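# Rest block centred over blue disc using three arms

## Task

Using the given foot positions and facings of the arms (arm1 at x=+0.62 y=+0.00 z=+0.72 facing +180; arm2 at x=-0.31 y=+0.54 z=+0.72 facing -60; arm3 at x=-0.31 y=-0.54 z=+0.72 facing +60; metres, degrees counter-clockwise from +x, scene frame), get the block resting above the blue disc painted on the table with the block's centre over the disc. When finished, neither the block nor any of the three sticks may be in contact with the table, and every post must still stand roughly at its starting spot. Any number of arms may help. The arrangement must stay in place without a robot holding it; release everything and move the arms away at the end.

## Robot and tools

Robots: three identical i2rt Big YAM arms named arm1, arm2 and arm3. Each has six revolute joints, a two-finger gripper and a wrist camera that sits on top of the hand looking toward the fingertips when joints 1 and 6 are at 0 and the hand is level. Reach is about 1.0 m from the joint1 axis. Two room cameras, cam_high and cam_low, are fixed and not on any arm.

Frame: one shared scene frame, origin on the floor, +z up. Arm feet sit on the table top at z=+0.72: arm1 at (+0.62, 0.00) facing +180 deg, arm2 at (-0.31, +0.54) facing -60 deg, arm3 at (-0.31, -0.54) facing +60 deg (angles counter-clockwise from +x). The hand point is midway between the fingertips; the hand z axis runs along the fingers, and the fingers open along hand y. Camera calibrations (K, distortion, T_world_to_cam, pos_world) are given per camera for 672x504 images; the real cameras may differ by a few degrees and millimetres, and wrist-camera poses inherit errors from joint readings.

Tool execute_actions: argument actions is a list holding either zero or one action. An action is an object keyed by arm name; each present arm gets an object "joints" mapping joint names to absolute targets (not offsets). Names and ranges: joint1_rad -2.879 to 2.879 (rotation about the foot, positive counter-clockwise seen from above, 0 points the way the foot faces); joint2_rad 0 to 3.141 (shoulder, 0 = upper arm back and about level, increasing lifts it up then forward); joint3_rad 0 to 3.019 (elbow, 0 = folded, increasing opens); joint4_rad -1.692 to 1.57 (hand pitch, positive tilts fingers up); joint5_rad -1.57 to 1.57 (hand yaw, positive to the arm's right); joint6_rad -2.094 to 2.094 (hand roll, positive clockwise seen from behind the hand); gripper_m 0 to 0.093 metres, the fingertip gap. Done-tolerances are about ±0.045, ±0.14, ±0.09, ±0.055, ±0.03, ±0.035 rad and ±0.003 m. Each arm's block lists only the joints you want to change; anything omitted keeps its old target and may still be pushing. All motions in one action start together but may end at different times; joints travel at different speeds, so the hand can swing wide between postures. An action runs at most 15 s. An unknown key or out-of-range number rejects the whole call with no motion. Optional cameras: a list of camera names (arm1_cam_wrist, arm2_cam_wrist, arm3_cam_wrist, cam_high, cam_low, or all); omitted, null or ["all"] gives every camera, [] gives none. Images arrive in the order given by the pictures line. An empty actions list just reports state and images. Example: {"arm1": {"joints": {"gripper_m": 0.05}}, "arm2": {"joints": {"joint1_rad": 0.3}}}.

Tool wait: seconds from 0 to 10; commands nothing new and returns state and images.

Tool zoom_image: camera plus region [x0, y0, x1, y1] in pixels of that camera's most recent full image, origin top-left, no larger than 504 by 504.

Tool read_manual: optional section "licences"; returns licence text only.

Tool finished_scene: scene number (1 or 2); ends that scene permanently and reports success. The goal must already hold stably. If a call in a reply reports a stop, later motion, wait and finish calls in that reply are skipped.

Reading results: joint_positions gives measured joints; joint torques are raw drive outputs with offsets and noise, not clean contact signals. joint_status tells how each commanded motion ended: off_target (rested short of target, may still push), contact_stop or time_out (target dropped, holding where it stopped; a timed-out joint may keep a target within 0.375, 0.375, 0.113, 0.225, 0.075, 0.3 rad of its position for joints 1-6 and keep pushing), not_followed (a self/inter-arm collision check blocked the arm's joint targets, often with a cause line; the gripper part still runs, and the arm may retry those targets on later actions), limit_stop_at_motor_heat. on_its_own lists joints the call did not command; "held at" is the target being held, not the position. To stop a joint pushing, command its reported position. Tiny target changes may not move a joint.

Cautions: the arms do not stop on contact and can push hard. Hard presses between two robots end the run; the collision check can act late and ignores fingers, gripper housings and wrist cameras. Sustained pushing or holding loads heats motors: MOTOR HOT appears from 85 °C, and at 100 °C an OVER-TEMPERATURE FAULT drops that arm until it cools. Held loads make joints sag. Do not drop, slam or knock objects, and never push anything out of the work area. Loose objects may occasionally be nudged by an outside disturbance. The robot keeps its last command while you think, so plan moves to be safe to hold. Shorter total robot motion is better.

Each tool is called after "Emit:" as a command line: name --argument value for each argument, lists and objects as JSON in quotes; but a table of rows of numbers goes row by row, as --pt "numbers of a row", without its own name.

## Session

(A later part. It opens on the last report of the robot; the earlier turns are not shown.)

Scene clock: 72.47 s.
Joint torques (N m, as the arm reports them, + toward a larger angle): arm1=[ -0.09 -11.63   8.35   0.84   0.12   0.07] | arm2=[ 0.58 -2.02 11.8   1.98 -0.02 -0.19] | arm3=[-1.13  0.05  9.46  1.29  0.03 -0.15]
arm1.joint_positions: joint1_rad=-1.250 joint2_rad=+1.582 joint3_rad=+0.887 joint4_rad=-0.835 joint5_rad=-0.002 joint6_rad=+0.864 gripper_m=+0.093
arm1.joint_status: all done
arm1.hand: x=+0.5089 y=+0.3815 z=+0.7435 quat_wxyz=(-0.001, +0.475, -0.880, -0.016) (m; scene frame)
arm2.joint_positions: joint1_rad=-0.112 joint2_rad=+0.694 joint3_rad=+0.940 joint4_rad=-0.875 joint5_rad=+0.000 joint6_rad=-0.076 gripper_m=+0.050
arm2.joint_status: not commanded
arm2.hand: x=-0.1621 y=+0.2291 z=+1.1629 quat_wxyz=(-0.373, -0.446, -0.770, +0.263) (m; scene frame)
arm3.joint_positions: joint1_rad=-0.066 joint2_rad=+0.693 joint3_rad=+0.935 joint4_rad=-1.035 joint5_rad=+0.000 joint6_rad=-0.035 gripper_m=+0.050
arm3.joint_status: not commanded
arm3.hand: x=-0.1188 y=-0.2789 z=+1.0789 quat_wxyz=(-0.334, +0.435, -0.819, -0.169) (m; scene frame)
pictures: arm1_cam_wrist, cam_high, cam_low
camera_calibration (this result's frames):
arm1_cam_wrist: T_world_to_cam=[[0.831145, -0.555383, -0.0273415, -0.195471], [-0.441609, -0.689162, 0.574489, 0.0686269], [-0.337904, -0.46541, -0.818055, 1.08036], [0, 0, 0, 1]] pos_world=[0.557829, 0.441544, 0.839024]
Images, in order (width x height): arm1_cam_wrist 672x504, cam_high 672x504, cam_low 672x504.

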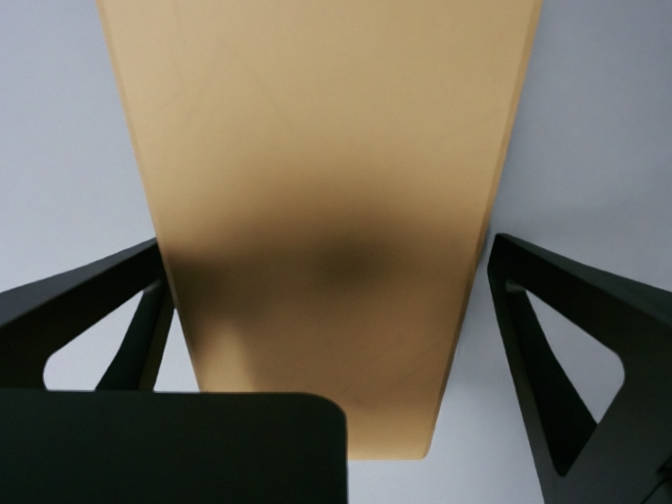

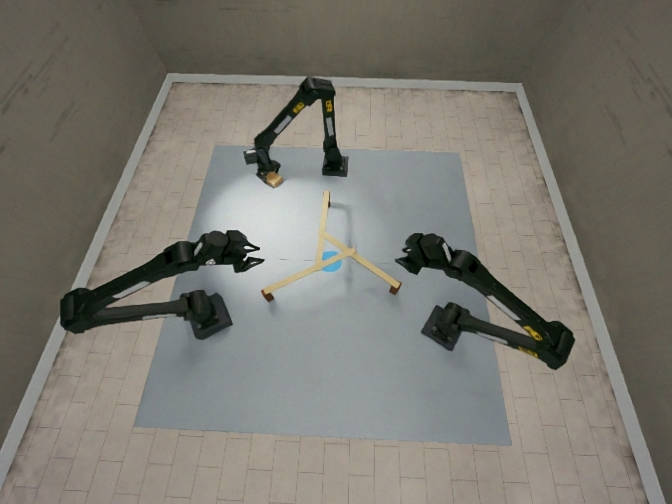

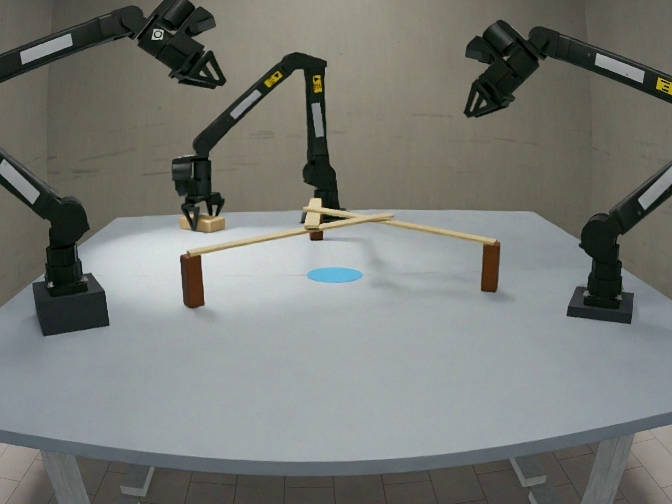

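Emit:
execute_actions --actions '[]'

Scene clock: 73.23 s.
Joint torques (N m, as the arm reports them, + toward a larger angle): arm1=[  0.03 -11.52   8.33   0.88   0.12   0.07] | arm2=[ 0.97 -1.33 11.91  1.91 -0.06 -0.15] | arm3=[-1.14  0.31  9.41  1.27  0.   -0.15]
arm1.joint_positions: joint1_rad=-1.250 joint2_rad=+1.582 joint3_rad=+0.887 joint4_rad=-0.835 joint5_rad=-0.002 joint6_rad=+0.864 gripper_m=+0.093
arm1.joint_status: all done
arm1.hand: x=+0.5089 y=+0.3815 z=+0.7435 quat_wxyz=(-0.001, +0.475, -0.880, -0.016) (m; scene frame)
arm2.joint_positions: joint1_rad=-0.112 joint2_rad=+0.694 joint3_rad=+0.940 joint4_rad=-0.875 joint5_rad=+0.000 joint6_rad=-0.076 gripper_m=+0.050
arm2.joint_status: not commanded
arm2.hand: x=-0.1621 y=+0.2291 z=+1.1629 quat_wxyz=(-0.373, -0.446, -0.770, +0.263) (m; scene frame)
arm3.joint_positions: joint1_rad=-0.066 joint2_rad=+0.693 joint3_rad=+0.935 joint4_rad=-1.035 joint5_rad=+0.000 joint6_rad=-0.035 gripper_m=+0.050
arm3.joint_status: not commanded
arm3.hand: x=-0.1188 y=-0.2789 z=+1.0789 quat_wxyz=(-0.334, +0.435, -0.819, -0.169) (m; scene frame)
pictures: arm1_cam_wrist, arm2_cam_wrist, arm3_cam_wrist, cam_high, cam_low
camera_calibration (this result's frames):
arm1_cam_wrist: T_world_to_cam=[[0.831145, -0.555383, -0.0273415, -0.195471], [-0.441609, -0.689162, 0.574489, 0.0686269], [-0.337904, -0.46541, -0.818055, 1.08036], [0, 0, 0, 1]] pos_world=[0.557829, 0.441544, 0.839024]
arm2_cam_wrist: T_world_to_cam=[[-0.884801, -0.460662, 0.0701228, -0.118001], [-0.457311, 0.8296, -0.32036, 0.114917], [0.089404, -0.315523, -0.944697, 1.3083], [0, 0, 0, 1]] pos_world=[-0.168823, 0.263107, 1.28104]
arm3_cam_wrist: T_world_to_cam=[[0.816587, -0.577198, 0.00530506, -0.065076], [-0.569578, -0.80723, -0.154792, -0.123039], [0.0936281, 0.12338, -0.987933, 1.23636], [0, 0, 0, 1]] pos_world=[-0.132698, -0.289424, 1.20274]
Images, in order (width x height): arm1_cam_wrist 672x504, arm2_cam_wrist 672x504, arm3_cam_wrist 672x504, cam_high 672x504, cam_low 672x504.

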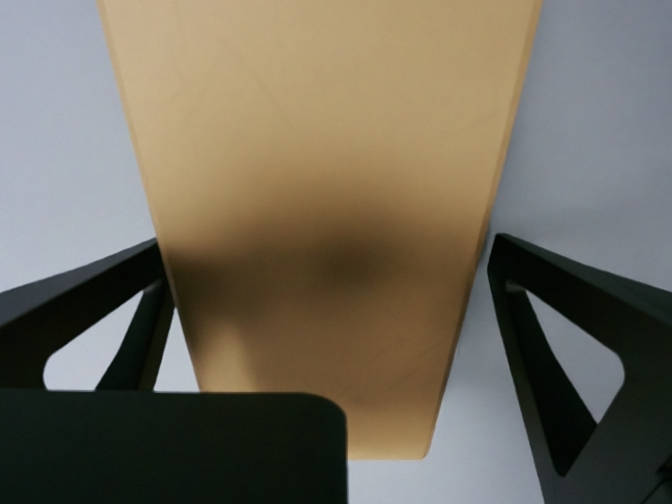

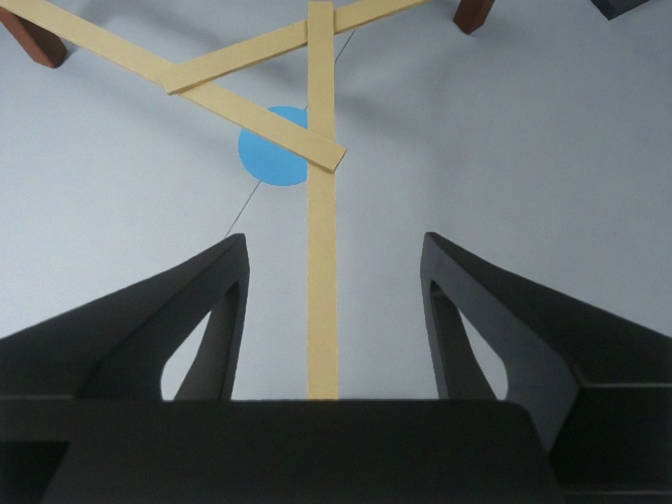

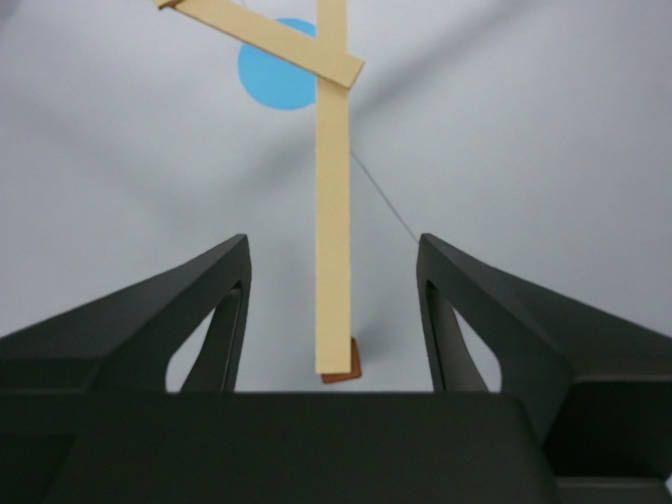

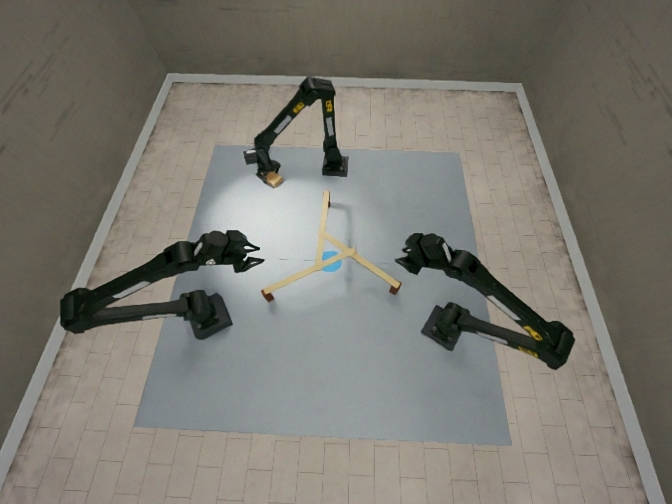

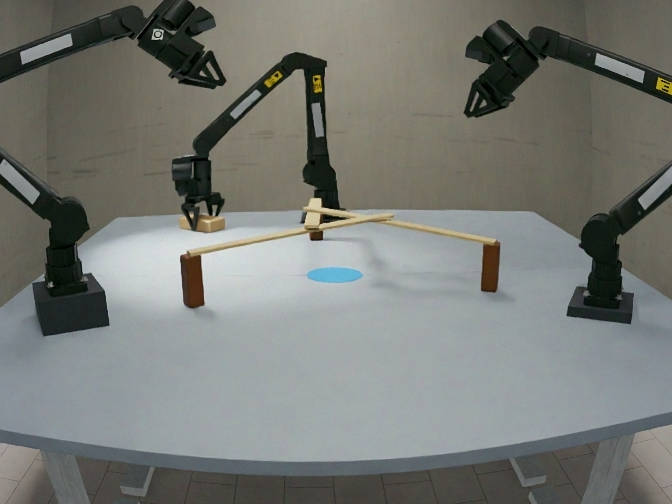

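Emit:
execute_actions --actions '[{"arm1": {"joints": {"joint2_rad": 1.560, "gripper_m": 0.05}}}]' --cameras '["arm1_cam_wrist", "cam_low"]'

Scene clock: 76.37 s.
Joint torques (N m, as the arm reports them, + toward a larger angle): arm1=[  0.01 -12.03   8.4    0.86   0.13   0.07] | arm2=[ 1.31 -1.93 11.82  2.11 -0.03 -0.17] | arm3=[-1.01  0.59  9.46  1.23  0.02 -0.14]
arm1.joint_positions: joint1_rad=-1.250 joint2_rad=+1.574 joint3_rad=+0.887 joint4_rad=-0.835 joint5_rad=-0.002 joint6_rad=+0.864 gripper_m=+0.069
arm1.joint_status: gripper_m off_target (ended at +0.069, target +0.050); the others done
arm1.hand: x=+0.5086 y=+0.3824 z=+0.7465 quat_wxyz=(-0.002, +0.475, -0.880, -0.020) (m; scene frame)
arm2.joint_positions: joint1_rad=-0.112 joint2_rad=+0.694 joint3_rad=+0.940 joint4_rad=-0.875 joint5_rad=+0.000 joint6_rad=-0.076 gripper_m=+0.050
arm2.joint_status: not commanded
arm2.hand: x=-0.1621 y=+0.2291 z=+1.1629 quat_wxyz=(-0.373, -0.446, -0.770, +0.263) (m; scene frame)
arm3.joint_positions: joint1_rad=-0.066 joint2_rad=+0.693 joint3_rad=+0.935 joint4_rad=-1.035 joint5_rad=+0.000 joint6_rad=-0.035 gripper_m=+0.050
arm3.joint_status: not commanded
arm3.hand: x=-0.1188 y=-0.2789 z=+1.0789 quat_wxyz=(-0.334, +0.435, -0.819, -0.169) (m; scene frame)
pictures: arm1_cam_wrist, cam_low
camera_calibration (this result's frames):
arm1_cam_wrist: T_world_to_cam=[[0.830637, -0.555788, -0.0337868, -0.189397], [-0.44079, -0.69342, 0.569977, 0.0720271], [-0.340215, -0.458551, -0.820966, 1.0839], [0, 0, 0, 1]] pos_world=[0.557828, 0.441704, 0.842394]
Images, in order (width x height): arm1_cam_wrist 672x504, cam_low 672x504.

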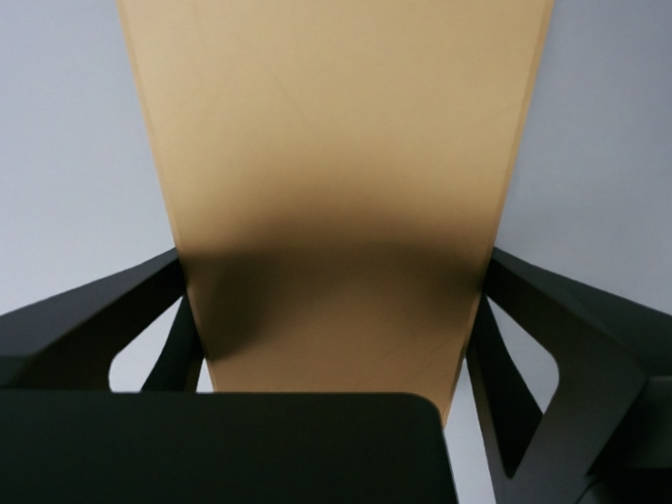

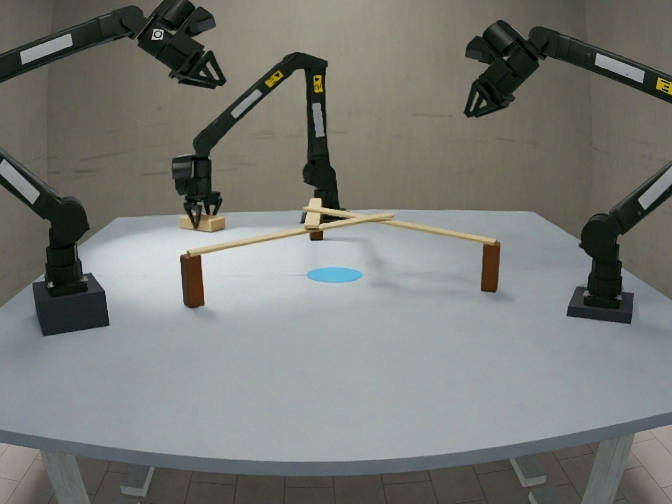

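Emit:
execute_actions --actions '[{"arm1": {"joints": {"joint1_rad": 0.040, "joint2_rad": 1.560, "joint3_rad": 1.870, "joint4_rad": -1.400, "joint6_rad": 0.550}}}]' --cameras '["cam_high", "cam_low"]'

Scene clock: 79.33 s.
Joint torques (N m, as the arm reports them, + toward a larger angle): arm1=[  0.13 -14.87  16.91   0.64   0.12  -0.13] | arm2=[ 0.91 -1.51 11.9   2.03 -0.03 -0.15] | arm3=[-1.51  0.43  9.39  1.32  0.01 -0.14]
arm1.joint_positions: joint1_rad=+0.043 joint2_rad=+1.572 joint3_rad=+1.816 joint4_rad=-1.387 joint5_rad=-0.002 joint6_rad=+0.559 gripper_m=+0.070
arm1.joint_status: all done
arm1.hand: x=+0.0573 y=+0.0000 z=+1.1063 quat_wxyz=(+0.064, +0.940, -0.267, -0.202) (m; scene frame)
arm2.joint_positions: joint1_rad=-0.112 joint2_rad=+0.694 joint3_rad=+0.940 joint4_rad=-0.875 joint5_rad=+0.000 joint6_rad=-0.076 gripper_m=+0.050
arm2.joint_status: not commanded
arm2.hand: x=-0.1621 y=+0.2291 z=+1.1629 quat_wxyz=(-0.373, -0.446, -0.770, +0.263) (m; scene frame)
arm3.joint_positions: joint1_rad=-0.066 joint2_rad=+0.693 joint3_rad=+0.935 joint4_rad=-1.035 joint5_rad=+0.000 joint6_rad=-0.035 gripper_m=+0.050
arm3.joint_status: not commanded
arm3.hand: x=-0.1188 y=-0.2789 z=+1.0789 quat_wxyz=(-0.334, +0.435, -0.819, -0.169) (m; scene frame)
pictures: cam_high, cam_low
Images, in order (width x height): cam_high 672x504, cam_low 672x504.

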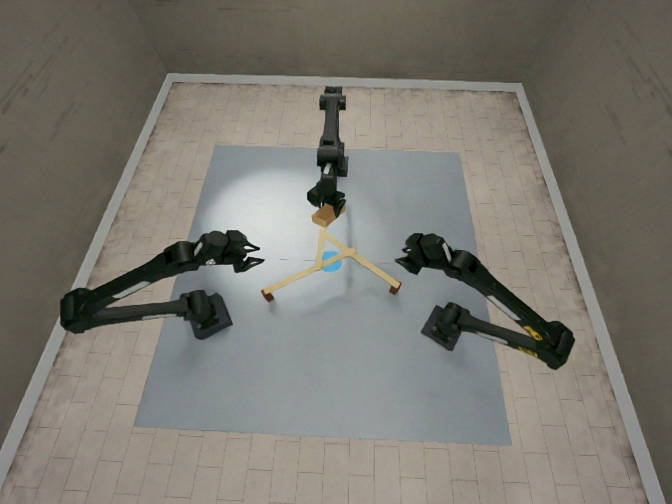

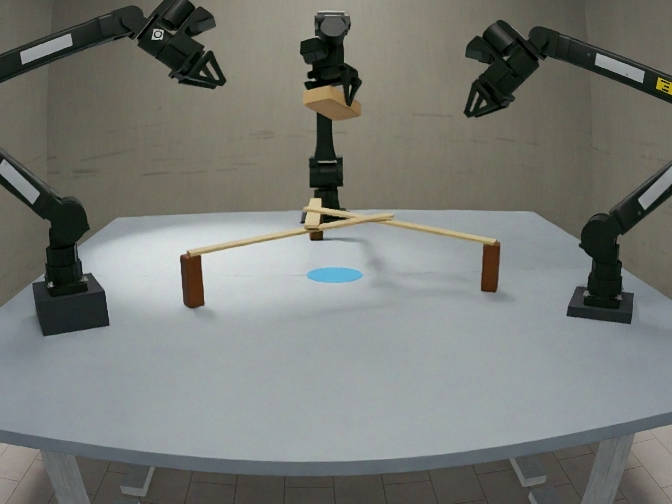

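Emit:
execute_actions --actions '[{"arm1": {"joints": {"joint2_rad": 1.890}}}]' --cameras '["arm1_cam_wrist", "cam_high", "cam_low"]'

Scene clock: 81.80 s.
Joint torques (N m, as the arm reports them, + toward a larger angle): arm1=[  0.17 -18.8   13.95   0.14   0.13  -0.11] | arm2=[ 1.36 -1.71 11.95  1.96 -0.03 -0.17] | arm3=[-1.2   0.4   9.41  1.3   0.01 -0.16]
arm1.joint_positions: joint1_rad=+0.043 joint2_rad=+1.895 joint3_rad=+1.841 joint4_rad=-1.389 joint5_rad=-0.002 joint6_rad=+0.559 gripper_m=+0.070
arm1.joint_status: all done
arm1.hand: x=+0.0005 y=-0.0018 z=+0.9324 quat_wxyz=(+0.023, +0.960, -0.273, -0.060) (m; scene frame)
arm2.joint_positions: joint1_rad=-0.112 joint2_rad=+0.694 joint3_rad=+0.940 joint4_rad=-0.875 joint5_rad=+0.000 joint6_rad=-0.076 gripper_m=+0.050
arm2.joint_status: not commanded
arm2.hand: x=-0.1621 y=+0.2291 z=+1.1629 quat_wxyz=(-0.373, -0.446, -0.770, +0.263) (m; scene frame)
arm3.joint_positions: joint1_rad=-0.066 joint2_rad=+0.693 joint3_rad=+0.935 joint4_rad=-1.035 joint5_rad=+0.000 joint6_rad=-0.035 gripper_m=+0.050
arm3.joint_status: not commanded
arm3.hand: x=-0.1188 y=-0.2789 z=+1.0789 quat_wxyz=(-0.334, +0.435, -0.819, -0.169) (m; scene frame)
pictures: arm1_cam_wrist, cam_high, cam_low
camera_calibration (this result's frames):
arm1_cam_wrist: T_world_to_cam=[[0.528564, 0.845283, -0.0782136, 0.0694355], [0.753699, -0.424902, 0.501395, -0.460504], [0.390587, -0.323969, -0.861676, 0.925389], [0, 0, 0, 1]] pos_world=[-0.0510652, 0.0454355, 1.03371]
Images, in order (width x height): arm1_cam_wrist 672x504, cam_high 672x504, cam_low 672x504.

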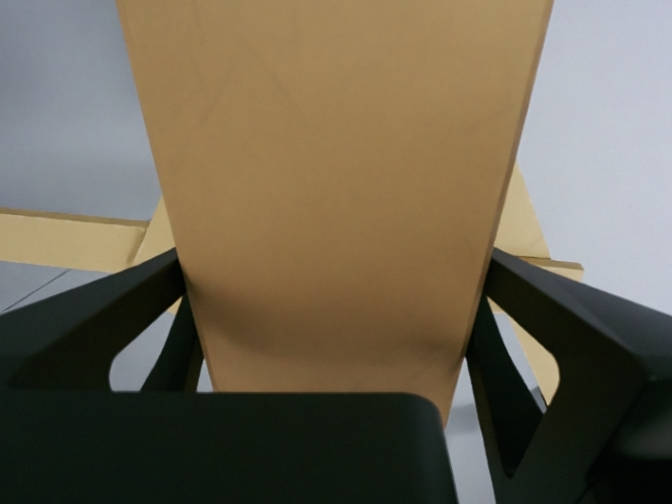

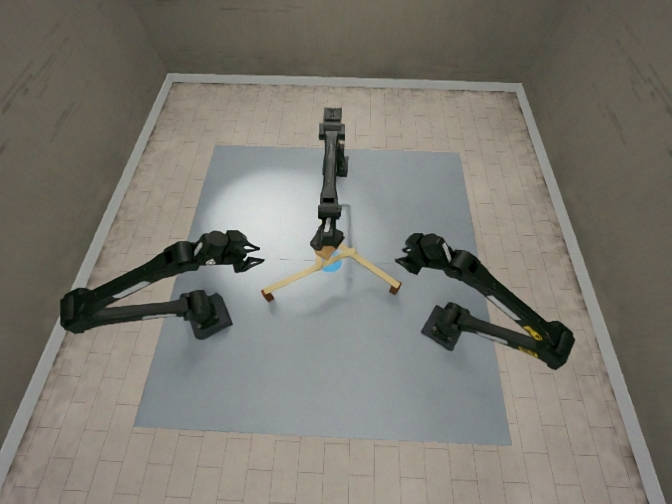

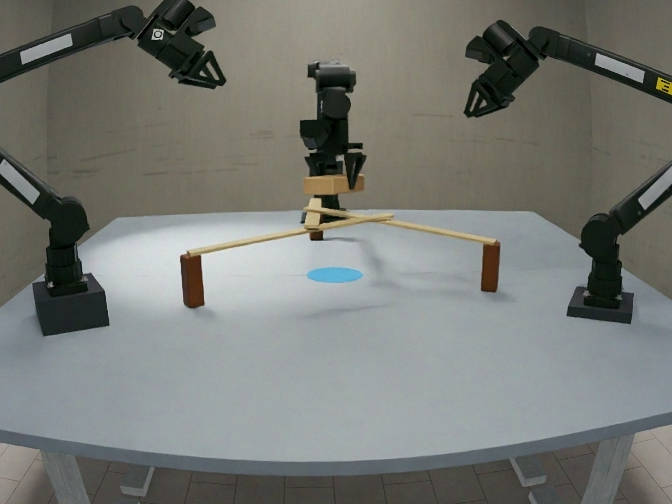

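Emit:
zoom_image --camera "cam_low" --region '[280, 150, 410, 250]'

Emit:
zoom_image --camera "cam_high" --region '[290, 215, 380, 285]'

Region (280, 150, 410, 250) of cam_low's 672x504 image, scaled by 3.877, with more detail than that image has; it fills the top 388 rows of this view, and the rest is white.

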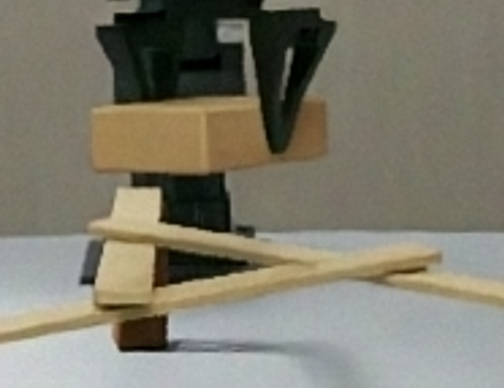

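Region (290, 215, 380, 285) of cam_high's 672x504 image, scaled by 5.600, with more detail than that image has.

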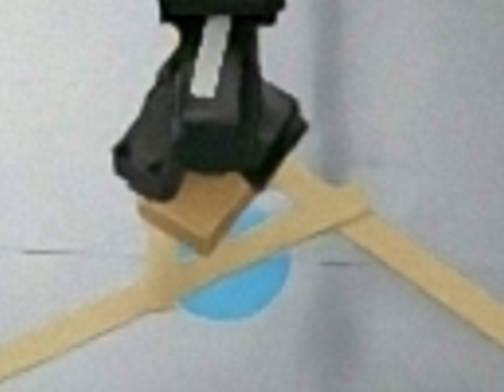

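Emit:
execute_actions --actions '[{"arm1": {"joints": {"joint2_rad": 1.979}}}]' --cameras '["arm1_cam_wrist", "cam_high", "cam_low"]'

Scene clock: 86.23 s.
Joint torques (N m, as the arm reports them, + toward a larger angle): arm1=[  0.29 -19.37  13.67   0.01   0.06  -0.11] | arm2=[ 1.03 -1.87 11.97  1.85 -0.06 -0.15] | arm3=[-1.09  0.45  9.35  1.23  0.02 -0.15]
arm1.joint_positions: joint1_rad=+0.043 joint2_rad=+1.979 joint3_rad=+1.841 joint4_rad=-1.389 joint5_rad=+0.000 joint6_rad=+0.559 gripper_m=+0.070
arm1.joint_status: all done
arm1.hand: x=-0.0036 y=-0.0018 z=+0.8816 quat_wxyz=(+0.010, +0.962, -0.273, -0.020) (m; scene frame)
arm2.joint_positions: joint1_rad=-0.112 joint2_rad=+0.694 joint3_rad=+0.940 joint4_rad=-0.875 joint5_rad=+0.000 joint6_rad=-0.076 gripper_m=+0.050
arm2.joint_status: not commanded
arm2.hand: x=-0.1621 y=+0.2291 z=+1.1629 quat_wxyz=(-0.373, -0.446, -0.770, +0.263) (m; scene frame)
arm3.joint_positions: joint1_rad=-0.066 joint2_rad=+0.693 joint3_rad=+0.935 joint4_rad=-1.035 joint5_rad=+0.000 joint6_rad=-0.035 gripper_m=+0.050
arm3.joint_status: not commanded
arm3.hand: x=-0.1188 y=-0.2789 z=+1.0789 quat_wxyz=(-0.334, +0.435, -0.819, -0.169) (m; scene frame)
pictures: arm1_cam_wrist, cam_high, cam_low
camera_calibration (this result's frames):
arm1_cam_wrist: T_world_to_cam=[[0.532746, 0.84571, -0.0309175, 0.0259732], [0.708867, -0.425991, 0.562174, -0.485742], [0.462266, -0.321413, -0.826441, 0.852362], [0, 0, 0, 1]] pos_world=[-0.063529, 0.0450725, 0.978301]
Images, in order (width x height): arm1_cam_wrist 672x504, cam_high 672x504, cam_low 672x504.

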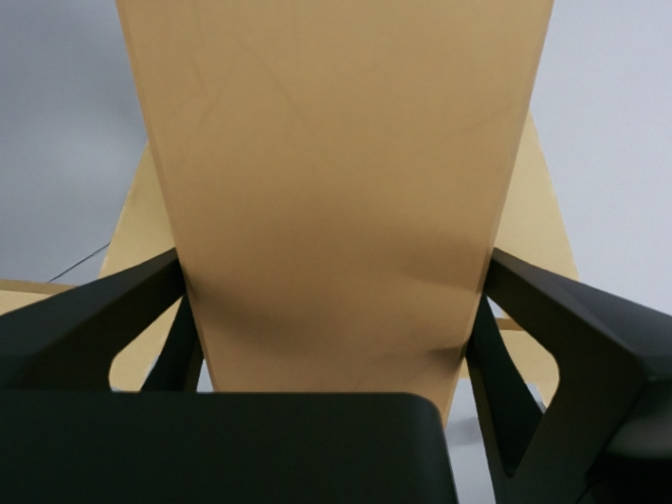

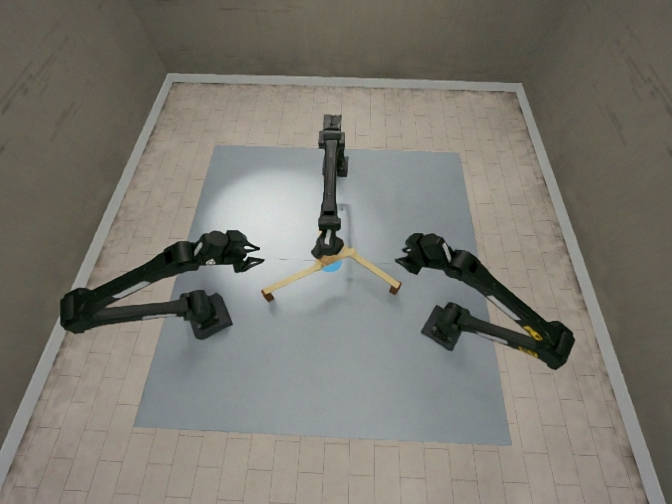

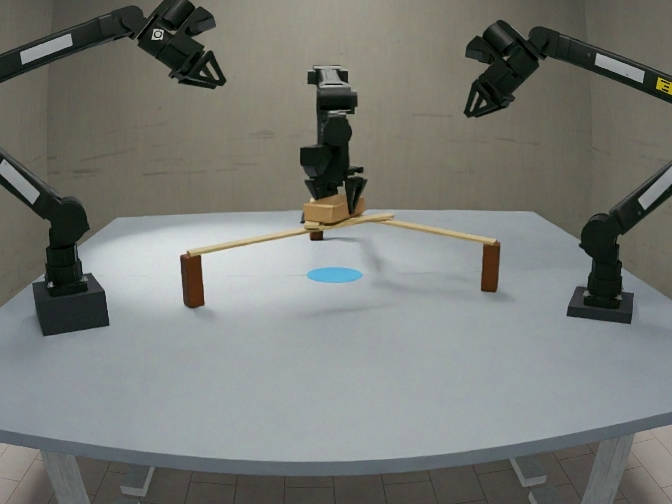

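Emit:
zoom_image --camera "cam_low" --region '[280, 170, 410, 250]'

Emit:
zoom_image --camera "cam_high" --region '[290, 215, 380, 285]'

Region (280, 170, 410, 250) of cam_low's 672x504 image, scaled by 3.877, with more detail than that image has; it fills the top 310 rows of this view, and the rest is white.

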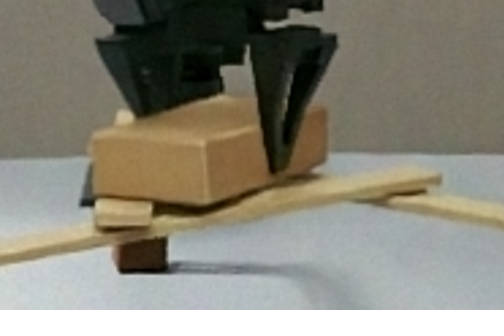

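Region (290, 215, 380, 285) of cam_high's 672x504 image, scaled by 5.600, with more detail than that image has.

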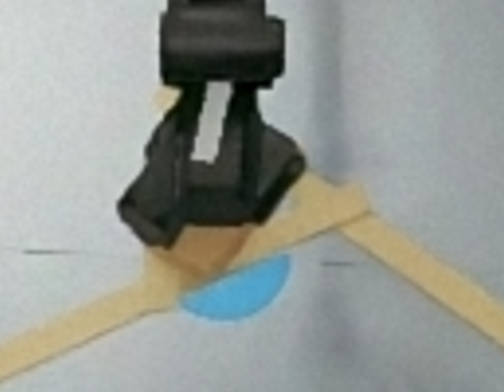

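Emit:
execute_actions --actions '[{"arm1": {"joints": {"gripper_m": 0.09}}}]' --cameras '["arm1_cam_wrist", "cam_low"]'

Scene clock: 87.53 s.
Joint torques (N m, as the arm reports them, + toward a larger angle): arm1=[  0.11 -19.11  13.64   0.01   0.05  -0.11] | arm2=[ 1.14 -1.66 11.85  2.09 -0.01 -0.15] | arm3=[-1.2   0.47  9.42  1.27  0.02 -0.16]
arm1.joint_positions: joint1_rad=+0.043 joint2_rad=+1.979 joint3_rad=+1.841 joint4_rad=-1.389 joint5_rad=+0.000 joint6_rad=+0.559 gripper_m=+0.090
arm1.joint_status: all done
arm1.hand: x=-0.0036 y=-0.0018 z=+0.8819 quat_wxyz=(+0.010, +0.962, -0.273, -0.020) (m; scene frame)
arm2.joint_positions: joint1_rad=-0.112 joint2_rad=+0.694 joint3_rad=+0.940 joint4_rad=-0.875 joint5_rad=+0.000 joint6_rad=-0.076 gripper_m=+0.050
arm2.joint_status: not commanded
arm2.hand: x=-0.1621 y=+0.2291 z=+1.1629 quat_wxyz=(-0.373, -0.446, -0.770, +0.263) (m; scene frame)
arm3.joint_positions: joint1_rad=-0.066 joint2_rad=+0.693 joint3_rad=+0.935 joint4_rad=-1.035 joint5_rad=+0.000 joint6_rad=-0.035 gripper_m=+0.050
arm3.joint_status: not commanded
arm3.hand: x=-0.1188 y=-0.2789 z=+1.0789 quat_wxyz=(-0.334, +0.435, -0.819, -0.169) (m; scene frame)
pictures: arm1_cam_wrist, cam_low
camera_calibration (this result's frames):
arm1_cam_wrist: T_world_to_cam=[[0.532737, 0.845708, -0.0311226, 0.0261548], [0.70908, -0.425992, 0.561905, -0.485638], [0.46195, -0.321416, -0.826616, 0.852702], [0, 0, 0, 1]] pos_world=[-0.0634834, 0.0450749, 0.978553]
Images, in order (width x height): arm1_cam_wrist 672x504, cam_low 672x504.

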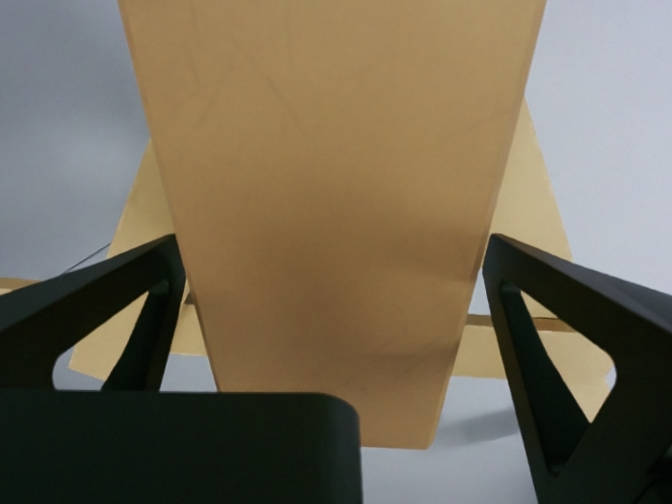

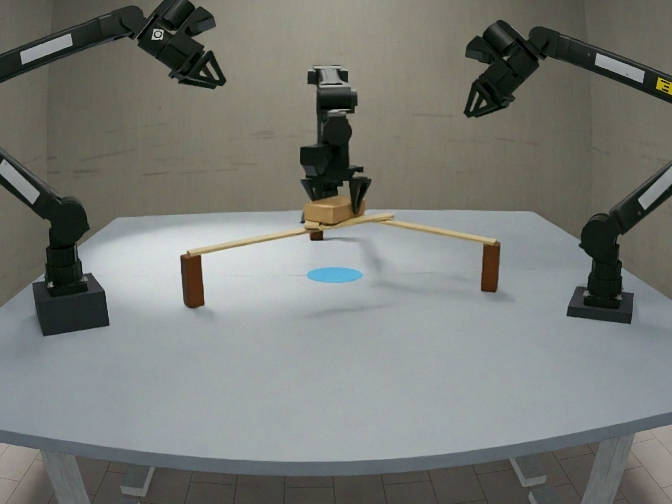

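Emit:
execute_actions --actions '[{"arm1": {"joints": {"joint2_rad": 1.68}}}]' --cameras '["arm1_cam_wrist", "cam_high", "cam_low"]'

Scene clock: 89.47 s.
Joint torques (N m, as the arm reports them, + toward a larger angle): arm1=[  0.21 -14.99  12.8    0.6    0.05  -0.13] | arm2=[ 1.12 -2.09 11.9   1.88 -0.03 -0.13] | arm3=[-1.1   0.41  9.42  1.28  0.01 -0.16]
arm1.joint_positions: joint1_rad=+0.043 joint2_rad=+1.672 joint3_rad=+1.857 joint4_rad=-1.389 joint5_rad=+0.000 joint6_rad=+0.559 gripper_m=+0.090
arm1.joint_status: all done
arm1.hand: x=+0.0289 y=+0.0000 z=+1.0697 quat_wxyz=(+0.055, +0.946, -0.269, -0.174) (m; scene frame)
arm2.joint_positions: joint1_rad=-0.112 joint2_rad=+0.694 joint3_rad=+0.940 joint4_rad=-0.875 joint5_rad=+0.000 joint6_rad=-0.076 gripper_m=+0.050
arm2.joint_status: not commanded
arm2.hand: x=-0.1621 y=+0.2291 z=+1.1629 quat_wxyz=(-0.373, -0.446, -0.770, +0.263) (m; scene frame)
arm3.joint_positions: joint1_rad=-0.066 joint2_rad=+0.693 joint3_rad=+0.935 joint4_rad=-1.035 joint5_rad=+0.000 joint6_rad=-0.035 gripper_m=+0.050
arm3.joint_status: not commanded
arm3.hand: x=-0.1188 y=-0.2789 z=+1.0789 quat_wxyz=(-0.334, +0.435, -0.819, -0.169) (m; scene frame)
pictures: arm1_cam_wrist, cam_high, cam_low
camera_calibration (this result's frames):
arm1_cam_wrist: T_world_to_cam=[[0.497463, 0.844075, -0.200171, 0.195038], [0.84954, -0.427333, 0.309302, -0.347341], [0.175534, -0.32392, -0.929658, 1.11206], [0, 0, 0, 1]] pos_world=[0.00285143, 0.0471625, 1.18031]
Images, in order (width x height): arm1_cam_wrist 672x504, cam_high 672x504, cam_low 672x504.

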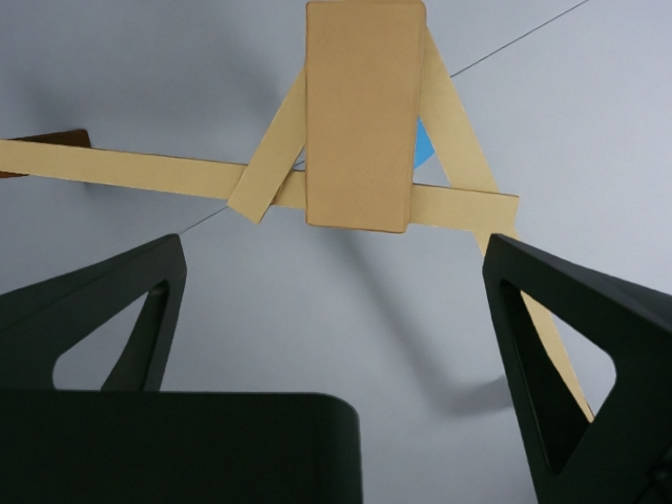

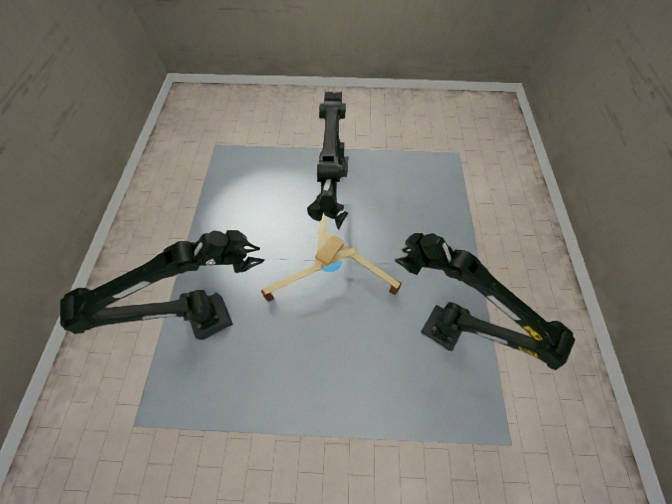

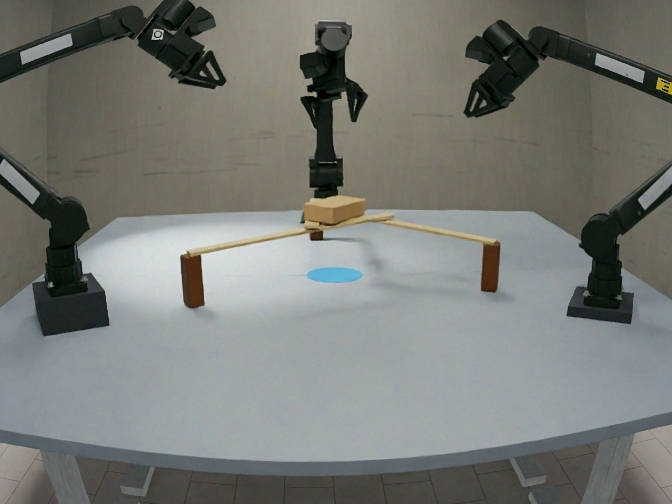

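The block is resting on the stick frame with its centre over the disc, and all three arms are clear.

Emit:
finished_scene --scene 2

The scene is finished: the task was done.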